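# Raise the tap lever fully with a robot arm

## Task

Push the tap's lever up as far as it travels; it must stay at the top by itself, without the robot holding it there, when the scene ends.

## Robot and tools

Robot: two 7-joint arms, left_arm and right_arm, each ending in a two-finger parallel gripper. The names are just labels; they do not match the sides of any image. Joint order from base to hand: waist, shoulder, upper arm roll, elbow, forearm roll, wrist pitch, wrist roll. Joint ranges in rad: waist, upper arm roll, forearm roll and wrist roll -69.115 to 69.115; shoulder -2.250 to 2.250; elbow -2.580 to 2.580; wrist pitch -2.100 to 2.100. Load limits in N m: 48.6 for the first four joints, 30.6 for the three wrist joints. Reaching a limit through contact (a held object's weight included) freezes that arm for 10 s and drops the rest of the call.

Frame: a single scene frame for both arms. Origin on the table surface midway between the arms, +z up, +x out across the table, left_arm on the +y side. Positions in metres, orientations as quaternions written w first. Reported hand positions can be slightly wrong, more so at long reach. Gripper axes: fingers point along its +z, and they open and close along its y. end_effector_position is the spot between the pads when shut; closed fingertips stick out about 19 mm past it, fully open ones about 6 mm. Closing pushes the tips roughly 13 mm further out, so leave that gap above surfaces.

The row (used by execute_actions and move): 18 numbers in one flat list covering both arms: left x, y, z, qw, qx, qy, qz, left gripper position, left gripper speed, then the same nine for the right arm. All 18 are required even when one arm is idle. x, y, z and the quaternion are an absolute target pose for that gripper in the scene frame, not an offset. Gripper position runs -1 to 1: +1 fully open (85 mm), 0 about 41 mm, pads touch near -0.8, -1 squeezes until blocked. Gripper speed runs -1 to 1: about 20 mm/s at -1, 85 at 0, 150 at +1. Grip force is not set by you; a full close gives about 190 to 235 N per pad. To keep an arm or gripper unchanged, resend its last pose (from the most recent result, before it started holding) and its same position and speed; a 0 is a real command. Reuse one fixed quaternion in every row to hold orientation rather than copying drifting reported values.

execute_actions(actions): a list of actions; each action is a table of up to 15 rows, one row per 1/30 s step, and a short table repeats its final row to fill 15 steps. Each action lasts 0.5 s. An empty list just returns state and images. Any target more than 0.6 m from that gripper's current position along any of its own axes gets the action refused for both arms; a malformed action, or a first action failing that check against the last reported state, rejects the whole call. Each control step also clips the commanded pose to within 70 mm and 16 degrees of the measured one, so distant targets need several actions; position wins over orientation when both cannot be met.

move(target, speed, blocking): target is one 18-number row as above (absolute poses). The hands travel in straight lines, finishing together, over 0.5 to 10 s (cut off at 10 s). speed is path top speed in m/s, 0.002 to 0.5, default 0.25; rotation capped at twice that in rad/s. Hands take the shorter rotation. Paths ignore obstacles and the other arm; hands may lag, wander or overshoot speed near full stretch. Faster contact means a harder hit; aiming deeper past a contact presses harder. With blocking=false the call returns after 0.5 s while motion continues; execute_actions and further moves are then rejected until wait or stop shows it ended. The result adds a move: line with the ending (done, off_target, moving, held, fault) and limits (paced = pose clipped; held = a check blocked some steps, after which the arm may jump faster than speed), plus each hand's distance to its target.

wait(seconds): 0 to 10; runs the scene with last commands held, returns early if a move finishes. stop(): brakes a running move; fingers keep moving. zoom_image(camera, region): camera is cam_left_wrist or cam_right_wrist (both 672x504); region [x0, y0, x1, y1] in pixels from top-left, at most 504 by 504. finished_scene(scene): pass the current scene's number; irreversible, it ends that scene and reports success. Answering without any tool call ends everything.

Results: the state line lists left_arm and right_arm hand pose. Hand target lines show where the controller is driving each hand now. A pose unreachable line means the clearance check altered or blocked that arm's command. position_measured_pct is about 50 - 50 x finger position (0 = fully open); stopping short below about 90 means something is held or blocking, about 90 or more means pads met on nothing or something tiny. Joint torques come in joint order and include offset and noise. MOTOR HOT appears from 60 °C; at 75 °C an OVER-TEMPERATURE FAULT makes that arm sag, so avoid long holding under load. Camera calibration lines give K, distortion and T_world_to_cam (world to camera).

Cautions: do not let the arms collide or push each other; avoid slams, drops, knocking things over and very hard pushing. Approach the lever slowly, raise it to its end stop, then back off so it stays up on its own before finishing.

Each tool is called in YAML: its name, and indented under it one key for each argument.

## Session

I'll start by checking the current state and camera images.

execute_actions:
  actions: []

Scene clock: 0.00 s.
left_arm: end_effector_position=(+0.1742, +0.1950, +0.3346) position_measured_pct=0.0 end_effector_quat_wxyz=(+0.320, -0.246, +0.893, -0.200) | right_arm: end_effector_position=(+0.3994, -0.2829, +0.2004) position_measured_pct=0.0 end_effector_quat_wxyz=(-0.001, -0.017, +1.000, +0.001)
Joint positions: left_arm=[ 0.462 -1.092  0.184  2.392  0.038  1.067  2.578] | right_arm=[-0.054  0.432  0.001  1.655 -0.002  1.055  1.515]
Joint velocities: left_arm=[-0.    -0.     0.001  0.001  0.001  0.    -0.002] | right_arm=[-0.     0.001  0.     0.001 -0.     0.    -0.   ]
Joint torques (N m, as the joint torque sensors report them, + toward a larger angle): no reading
Hand target (left_arm): +0.174, +0.195, +0.335; +0.320, -0.246, +0.893, -0.200
Hand target (right_arm): +0.399, -0.283, +0.200; -0.001, -0.017, +1.000, +0.001

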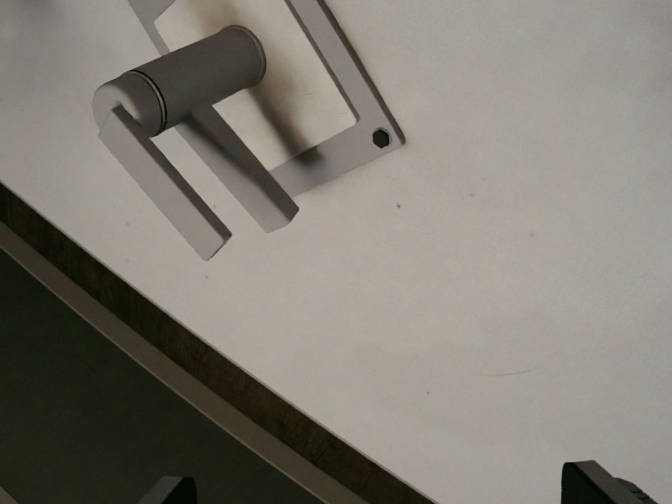

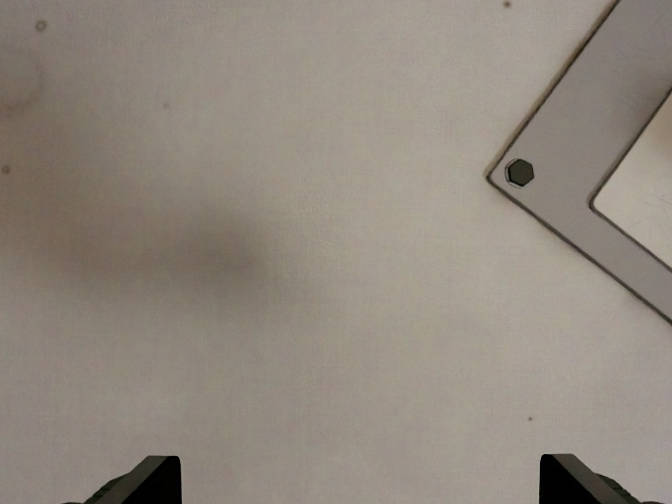

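zoom_image:
  camera: "cam_left_wrist"
  region: [60, 0, 420, 270]

zoom_image:
  camera: "cam_right_wrist"
  region: [420, 0, 672, 340]

Region (60, 0, 420, 270) of cam_left_wrist's 672x504 image, scaled by 1.400; it fills the top 378 rows of this view, and the rest is white.

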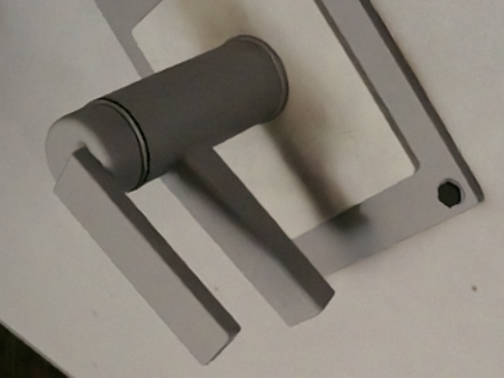

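Region (420, 0, 672, 340) of cam_right_wrist's 672x504 image, scaled by 1.482; it fills the left 374 columns of this view, and the rest is white.

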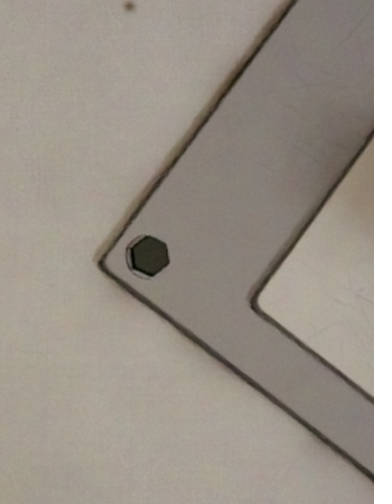

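move:
  target: [0.2664, 0.0392, 0.115, 0.2008, 0.678, -0.2008, 0.678, -1, 1, 0.367, -0.035, 0.29, 0, 0, 1, 0, 1, 0]
  speed: 0.4

Scene clock: 99.37 s.
left_arm: end_effector_position=(+0.2655, +0.0385, +0.1157) position_measured_pct=91.7 end_effector_quat_wxyz=(+0.192, +0.651, -0.176, +0.713) | right_arm: end_effector_position=(+0.3670, -0.0350, +0.2901) position_measured_pct=0.0 end_effector_quat_wxyz=(-0.000, -0.000, +1.000, +0.000)
Joint positions: left_arm=[ 2.283  1.788 -0.178  2.579  1.52  -1.462  5.931] | right_arm=[-0.535  0.456 -0.069  1.311  0.03   1.377  0.932]
Joint velocities: left_arm=[ 0.185  0.036 -0.122  0.001 -0.045  0.228  0.003] | right_arm=[-0.     0.001  0.     0.001 -0.    -0.    -0.   ]
Joint torques (N m, as the joint torque sensors report them, + toward a larger angle): left_arm=[  0.2  -11.6   -3.13   8.5    2.46  -1.29  -0.32] | right_arm=[  0.4  -17.54   0.29  -9.06   0.16  -0.28   0.15]
Hand target (left_arm): +0.266, +0.039, +0.115; +0.191, +0.651, -0.177, +0.713
Hand target (right_arm): +0.367, -0.035, +0.290; -0.000, -0.000, +1.000, +0.000
Off the commanded pose (left_arm): 0.001 m, 6 deg.
Off the commanded pose (right_arm): 0.000 m, 0 deg.
joint sent to its limit (left arm) — the command would take joint 4 (elbow) past its upper limit, so that joint was sent only as far as its limit.
move: off_target (left_arm); limits=paced
camera_calibration (this result's frames):
cam_left_wrist: T_world_to_cam=[[-0.463773, -0.885406, -0.0311524, 0.168798], [0.119329, -0.0275847, -0.992472, 0.148641], [0.877881, -0.463999, 0.118448, -0.0827109], [0, 0, 0, 1]] pos_world=[0.133157, 0.115177, 0.162577]
cam_right_wrist: T_world_to_cam=[[-0.00019697, 0.999771, -0.0213961, 0.0399229], [0.999997, 0.000251017, 0.00252338, -0.311642], [0.00252817, -0.0213955, -0.999768, 0.435647], [0, 0, 0, 1]] pos_world=[0.310547, -0.0305146, 0.437187]

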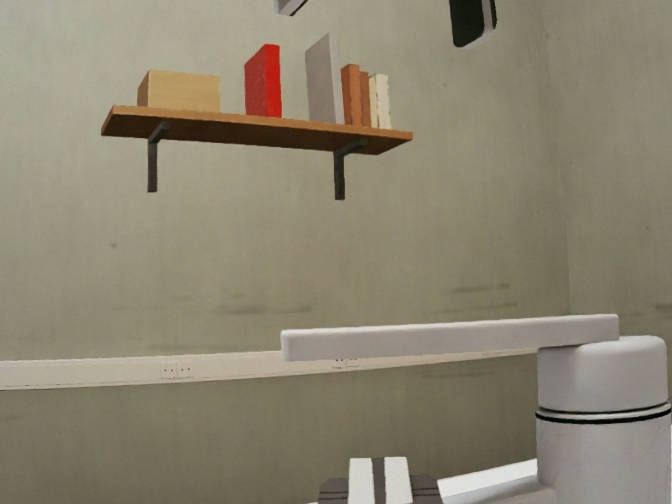

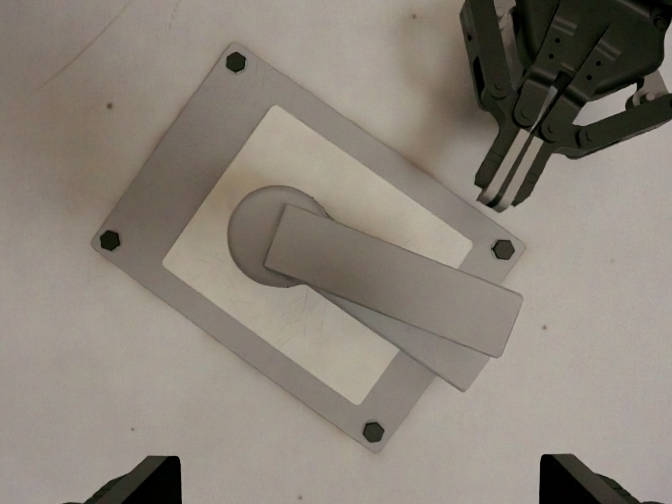

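zoom_image:
  camera: "cam_left_wrist"
  region: [250, 280, 672, 504]

zoom_image:
  camera: "cam_right_wrist"
  region: [200, 100, 672, 454]

Region (250, 280, 672, 504) of cam_left_wrist's 672x504 image, scaled by 1.194; it fills the top 268 rows of this view, and the rest is white.

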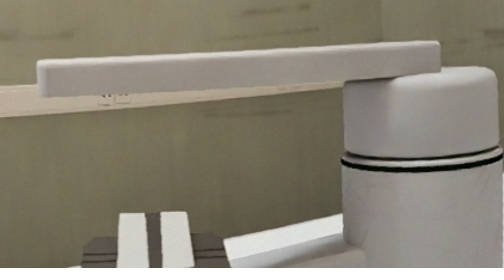

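Region (200, 100, 672, 454) of cam_right_wrist's 672x504 image, scaled by 1.068; it fills the top 378 rows of this view, and the rest is white.

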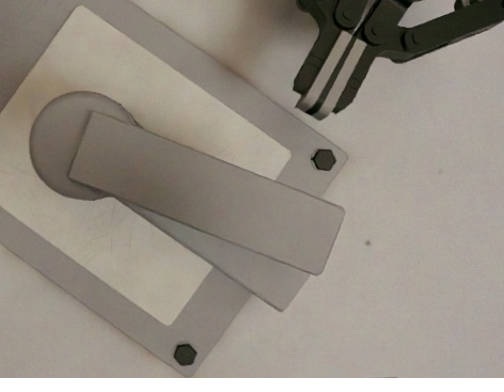

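move:
  target: [0.3312, 0.002, 0.135, 0.1288, 0.6954, -0.1288, 0.6954, -1, 1, 0.367, -0.035, 0.29, 0, 0, 1, 0, 1, 0]
  speed: 0.12

Scene clock: 151.53 s.
left_arm: end_effector_position=(+0.3315, +0.0024, +0.1349) position_measured_pct=91.7 end_effector_quat_wxyz=(+0.127, +0.695, -0.129, +0.696) | right_arm: end_effector_position=(+0.3670, -0.0350, +0.2900) position_measured_pct=0.0 end_effector_quat_wxyz=(-0.000, +0.000, +1.000, -0.000)
Joint positions: left_arm=[ 2.047  1.474 -0.407  2.55   1.21  -1.371  5.635] | right_arm=[-0.535  0.455 -0.069  1.312  0.031  1.375  0.931]
Joint velocities: left_arm=[-0.004 -0.016 -0.008 -0.001 -0.003  0.01   0.002] | right_arm=[-0.    -0.001  0.    -0.001 -0.     0.     0.   ]
Joint torques (N m, as the joint torque sensors report them, + toward a larger angle): left_arm=[ -0.2  -13.4   -4.88   6.14   2.16  -1.75   0.23] | right_arm=[  0.34 -17.52   0.28  -8.91   0.11  -0.19   0.19]
Hand target (left_arm): +0.332, +0.002, +0.135; +0.128, +0.695, -0.128, +0.696
Hand target (right_arm): +0.367, -0.035, +0.290; -0.000, +0.000, +1.000, +0.000
Off the commanded pose (left_arm): 0.000 m, 0 deg.
Off the commanded pose (right_arm): 0.000 m, 0 deg.
move: done
camera_calibration (this result's frames):
cam_left_wrist: T_world_to_cam=[[-0.318542, -0.947175, -0.0372926, 0.120882], [0.0400212, 0.0258683, -0.998864, 0.185885], [0.947064, -0.319672, 0.029667, -0.170971], [0, 0, 0, 1]] pos_world=[0.192987, 0.055033, 0.195254]
cam_right_wrist: T_world_to_cam=[[0.000350321, 0.999767, -0.0215882, 0.0397724], [0.999994, -0.000277062, 0.00339642, -0.311868], [0.00338964, -0.0215892, -0.999761, 0.435212], [0, 0, 0, 1]] pos_world=[0.310377, -0.0304537, 0.437026]

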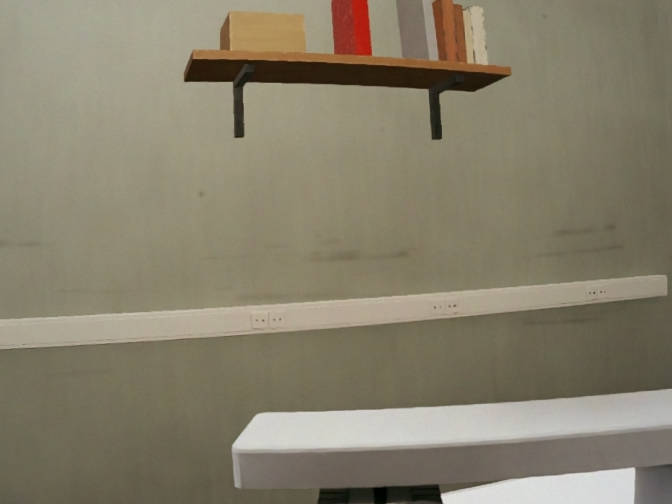

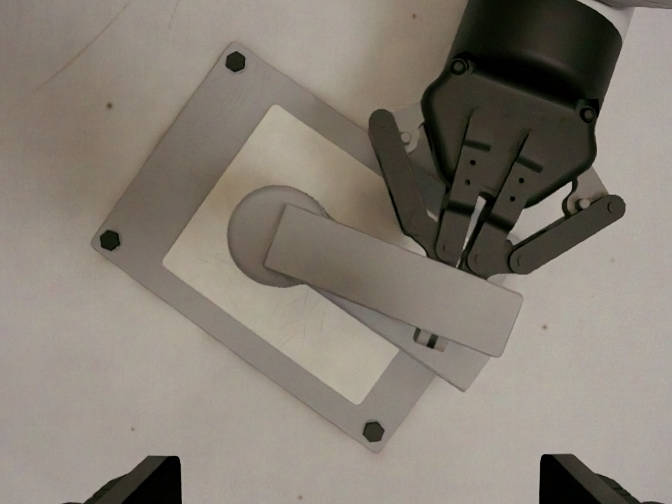

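move:
  target: [0.3315, 0.0032, 0.166, 0.0369, 0.6726, -0.2185, 0.7062, -1, 1, 0.367, -0.035, 0.29, 0, 0, 1, 0, 1, 0]
  speed: 0.08

Scene clock: 164.87 s.
left_arm: end_effector_position=(+0.3312, +0.0023, +0.1639) position_measured_pct=91.7 end_effector_quat_wxyz=(+0.029, +0.671, -0.210, +0.711) | right_arm: end_effector_position=(+0.3670, -0.0350, +0.2900) position_measured_pct=0.0 end_effector_quat_wxyz=(+0.000, +0.000, +1.000, +0.000)
Joint positions: left_arm=[ 2.199  1.44  -0.601  2.578  1.148 -1.153  5.373] | right_arm=[-0.535  0.455 -0.069  1.312  0.031  1.375  0.931]
Joint velocities: left_arm=[ 0.141  0.071 -0.167  0.    -0.077  0.201  0.081] | right_arm=[ 0.001 -0.001 -0.     0.    -0.    -0.    -0.001]
Joint torques (N m, as the joint torque sensors report them, + toward a larger angle): left_arm=[ -0.17 -14.04  -6.72   6.61   2.88  -2.32  -0.05] | right_arm=[  0.06 -17.68   0.47  -9.01   0.09  -0.16   0.12]
Hand target (left_arm): +0.331, +0.002, +0.166; +0.030, +0.670, -0.209, +0.712
Hand target (right_arm): +0.367, -0.035, +0.290; -0.000, -0.000, +1.000, -0.000
Off the commanded pose (left_arm): 0.002 m, 1 deg.
Off the commanded pose (right_arm): 0.000 m, 0 deg.
joint sent to its limit (left arm) — the command would take joint 4 (elbow) past its upper limit, so that joint was sent only as far as its limit.
move: done
camera_calibration (this result's frames):
cam_left_wrist: T_world_to_cam=[[-0.280743, -0.914505, -0.291315, 0.150885], [0.135375, 0.262757, -0.955318, 0.175592], [0.950188, -0.307636, 0.0500339, -0.175982], [0, 0, 0, 1]] pos_world=[0.185805, 0.0377086, 0.220506]
cam_right_wrist: T_world_to_cam=[[0.000345931, 0.999767, -0.0215873, 0.0397731], [0.999994, -0.000272622, 0.00339875, -0.311868], [0.00339207, -0.0215883, -0.999761, 0.435213], [0, 0, 0, 1]] pos_world=[0.310376, -0.0304533, 0.437028]

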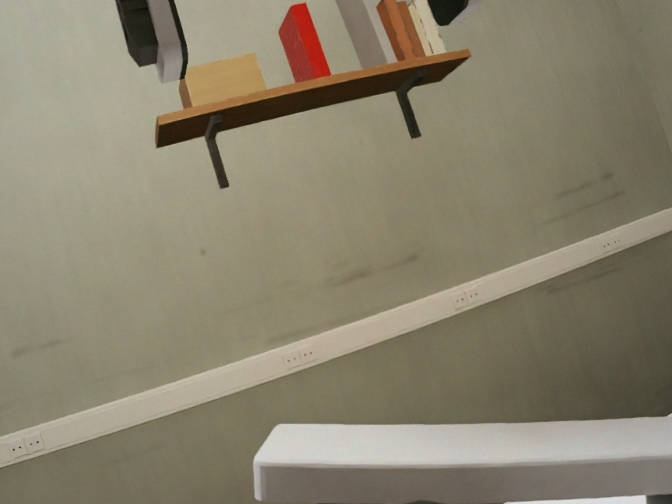

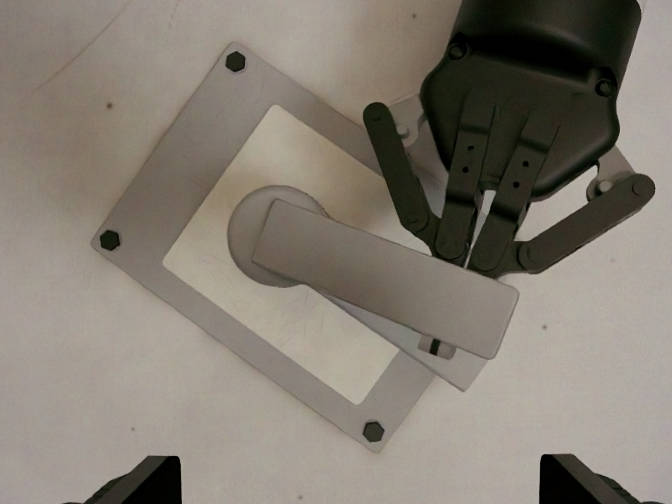

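move:
  target: [0.3257, -0.0107, 0.1867, -0.0556, 0.6384, -0.3044, 0.705, -1, 1, 0.367, -0.035, 0.29, 0, 0, 1, 0, 1, 0]
  speed: 0.08

Scene clock: 193.60 s.
left_arm: end_effector_position=(+0.3293, -0.0006, +0.1722) position_measured_pct=91.7 end_effector_quat_wxyz=(-0.075, +0.651, -0.299, +0.693) | right_arm: end_effector_position=(+0.3670, -0.0350, +0.2900) position_measured_pct=0.0 end_effector_quat_wxyz=(+0.000, +0.000, +1.000, +0.000)
Joint positions: left_arm=[ 2.371  1.457 -0.834  2.579  1.005 -0.861  5.136] | right_arm=[-0.535  0.455 -0.069  1.312  0.031  1.375  0.931]
Joint velocities: left_arm=[ 0.096  0.083 -0.128 -0.    -0.106  0.15   0.105] | right_arm=[-0.001  0.002 -0.    -0.001 -0.001  0.     0.   ]
Joint torques (N m, as the joint torque sensors report them, + toward a larger angle): left_arm=[  9.69 -18.   -21.72   4.81   4.81 -14.96  -0.22] | right_arm=[  0.3  -17.59   0.25  -9.11   0.25  -0.24   0.1 ]
Hand target (left_arm): +0.325, -0.011, +0.186; -0.060, +0.638, -0.299, +0.707
Hand target (right_arm): +0.367, -0.035, +0.290; -0.000, -0.000, +1.000, -0.000
Off the commanded pose (left_arm): 0.018 m, 3 deg.
Off the commanded pose (right_arm): 0.000 m, 0 deg.
joint sent to its limit (left arm) — the command would take joint 4 (elbow) past its upper limit, so that joint was sent only as far as its limit.
move: off_target (left_arm)
camera_calibration (this result's frames):
cam_left_wrist: T_world_to_cam=[[-0.241283, -0.804673, -0.542479, 0.180434], [0.176115, 0.513405, -0.83988, 0.151449], [0.954341, -0.298188, 0.0178389, -0.171324], [0, 0, 0, 1]] pos_world=[0.180365, 0.0163489, 0.228137]
cam_right_wrist: T_world_to_cam=[[0.000345879, 0.999767, -0.0215873, 0.0397731], [0.999994, -0.000272569, 0.00339884, -0.311868], [0.00339217, -0.0215884, -0.999761, 0.435213], [0, 0, 0, 1]] pos_world=[0.310376, -0.0304532, 0.437028]

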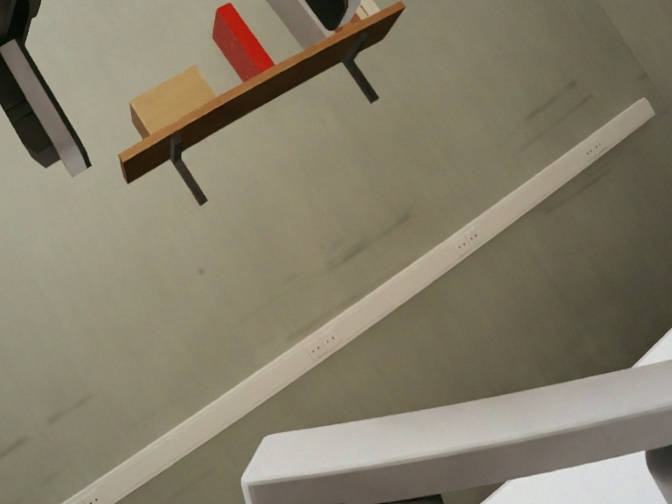

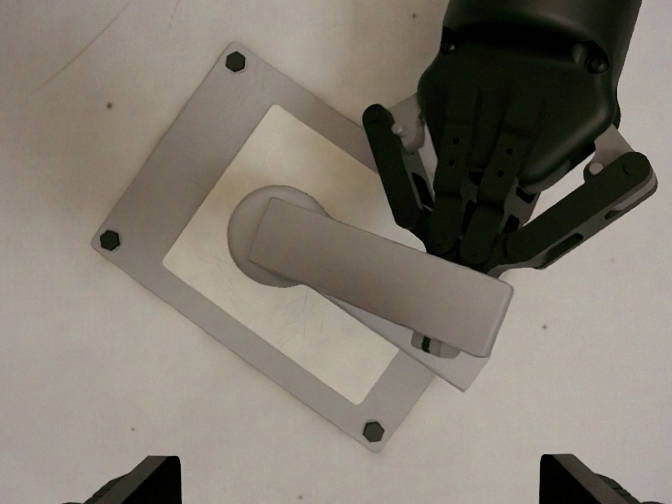

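move:
  target: [0.3305, 0.001, 0.160, 0.0, 0.665, -0.25, 0.704, -1, 1, 0.367, -0.035, 0.29, 0, 0, 1, 0, 1, 0]
  speed: 0.05

Scene clock: 200.50 s.
left_arm: end_effector_position=(+0.3302, +0.0003, +0.1597) position_measured_pct=91.7 end_effector_quat_wxyz=(-0.001, +0.664, -0.248, +0.705) | right_arm: end_effector_position=(+0.3670, -0.0350, +0.2900) position_measured_pct=0.0 end_effector_quat_wxyz=(+0.000, +0.000, +1.000, +0.000)
Joint positions: left_arm=[ 2.403  1.585 -0.847  2.579  0.964 -0.848  5.458] | right_arm=[-0.535  0.455 -0.069  1.312  0.031  1.375  0.931]
Joint velocities: left_arm=[ 0.043  0.044 -0.059  0.001 -0.057  0.072  0.06 ] | right_arm=[ 0.001  0.001 -0.     0.002 -0.     0.     0.   ]
Joint torques (N m, as the joint torque sensors report them, + toward a larger angle): left_arm=[  0.33 -11.98  -6.38   5.86   2.1   -1.13   0.26] | right_arm=[  0.39 -17.51   0.39  -9.1    0.08  -0.25   0.1 ]
Hand target (left_arm): +0.330, +0.000, +0.160; -0.001, +0.664, -0.248, +0.705
Hand target (right_arm): +0.367, -0.035, +0.290; -0.000, -0.000, +1.000, -0.000
Off the commanded pose (left_arm): 0.001 m, 0 deg.
Off the commanded pose (right_arm): 0.000 m, 0 deg.
joint sent to its limit (left arm) — the command would take joint 4 (elbow) past its upper limit, so that joint was sent only as far as its limit.
move: done
camera_calibration (this result's frames):
cam_left_wrist: T_world_to_cam=[[-0.285726, -0.878297, -0.383346, 0.163877], [0.154481, 0.352577, -0.922944, 0.160776], [0.945778, -0.322929, 0.0349397, -0.171625], [0, 0, 0, 1]] pos_world=[0.184306, 0.0318242, 0.217205]
cam_right_wrist: T_world_to_cam=[[0.000346072, 0.999767, -0.0215872, 0.039773], [0.999994, -0.000272758, 0.00339904, -0.311868], [0.00339236, -0.0215882, -0.999761, 0.435213], [0, 0, 0, 1]] pos_world=[0.310376, -0.0304533, 0.437028]

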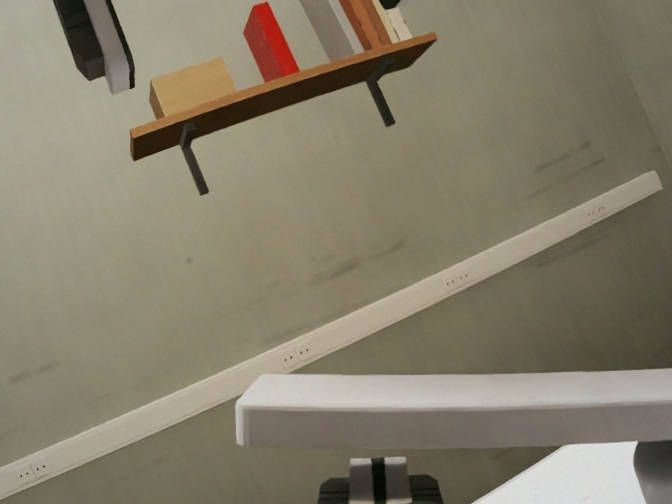

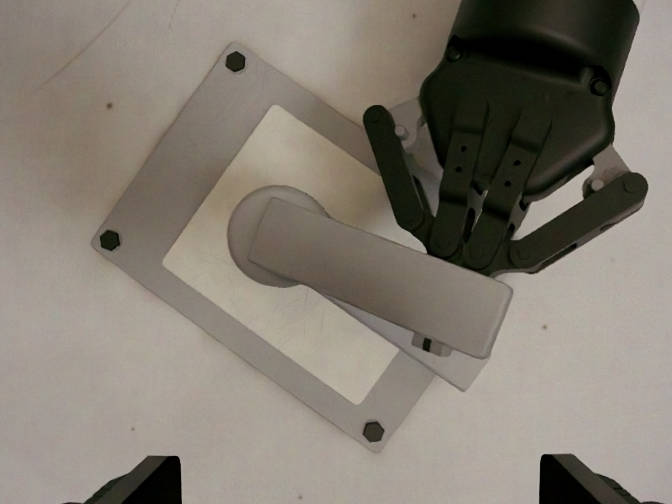

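zoom_image:
  camera: "cam_left_wrist"
  region: [200, 330, 672, 504]

zoom_image:
  camera: "cam_right_wrist"
  region: [200, 150, 560, 420]

Region (200, 330, 672, 504) of cam_left_wrist's 672x504 image, scaled by 1.068; it fills the top 186 rows of this view, and the rest is white.

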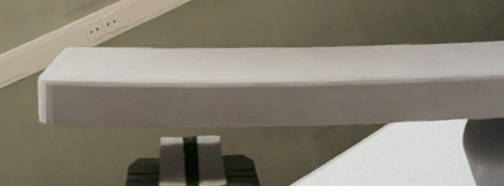

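Region (200, 150, 560, 420) of cam_right_wrist's 672x504 image, scaled by 1.400; it fills the top 378 rows of this view, and the rest is white.

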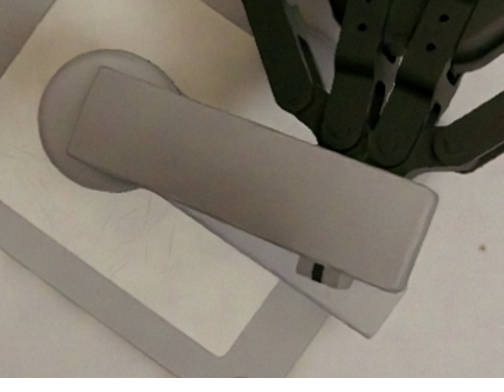

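finished_scene:
  scene: 1

The scene is finished: the task was done.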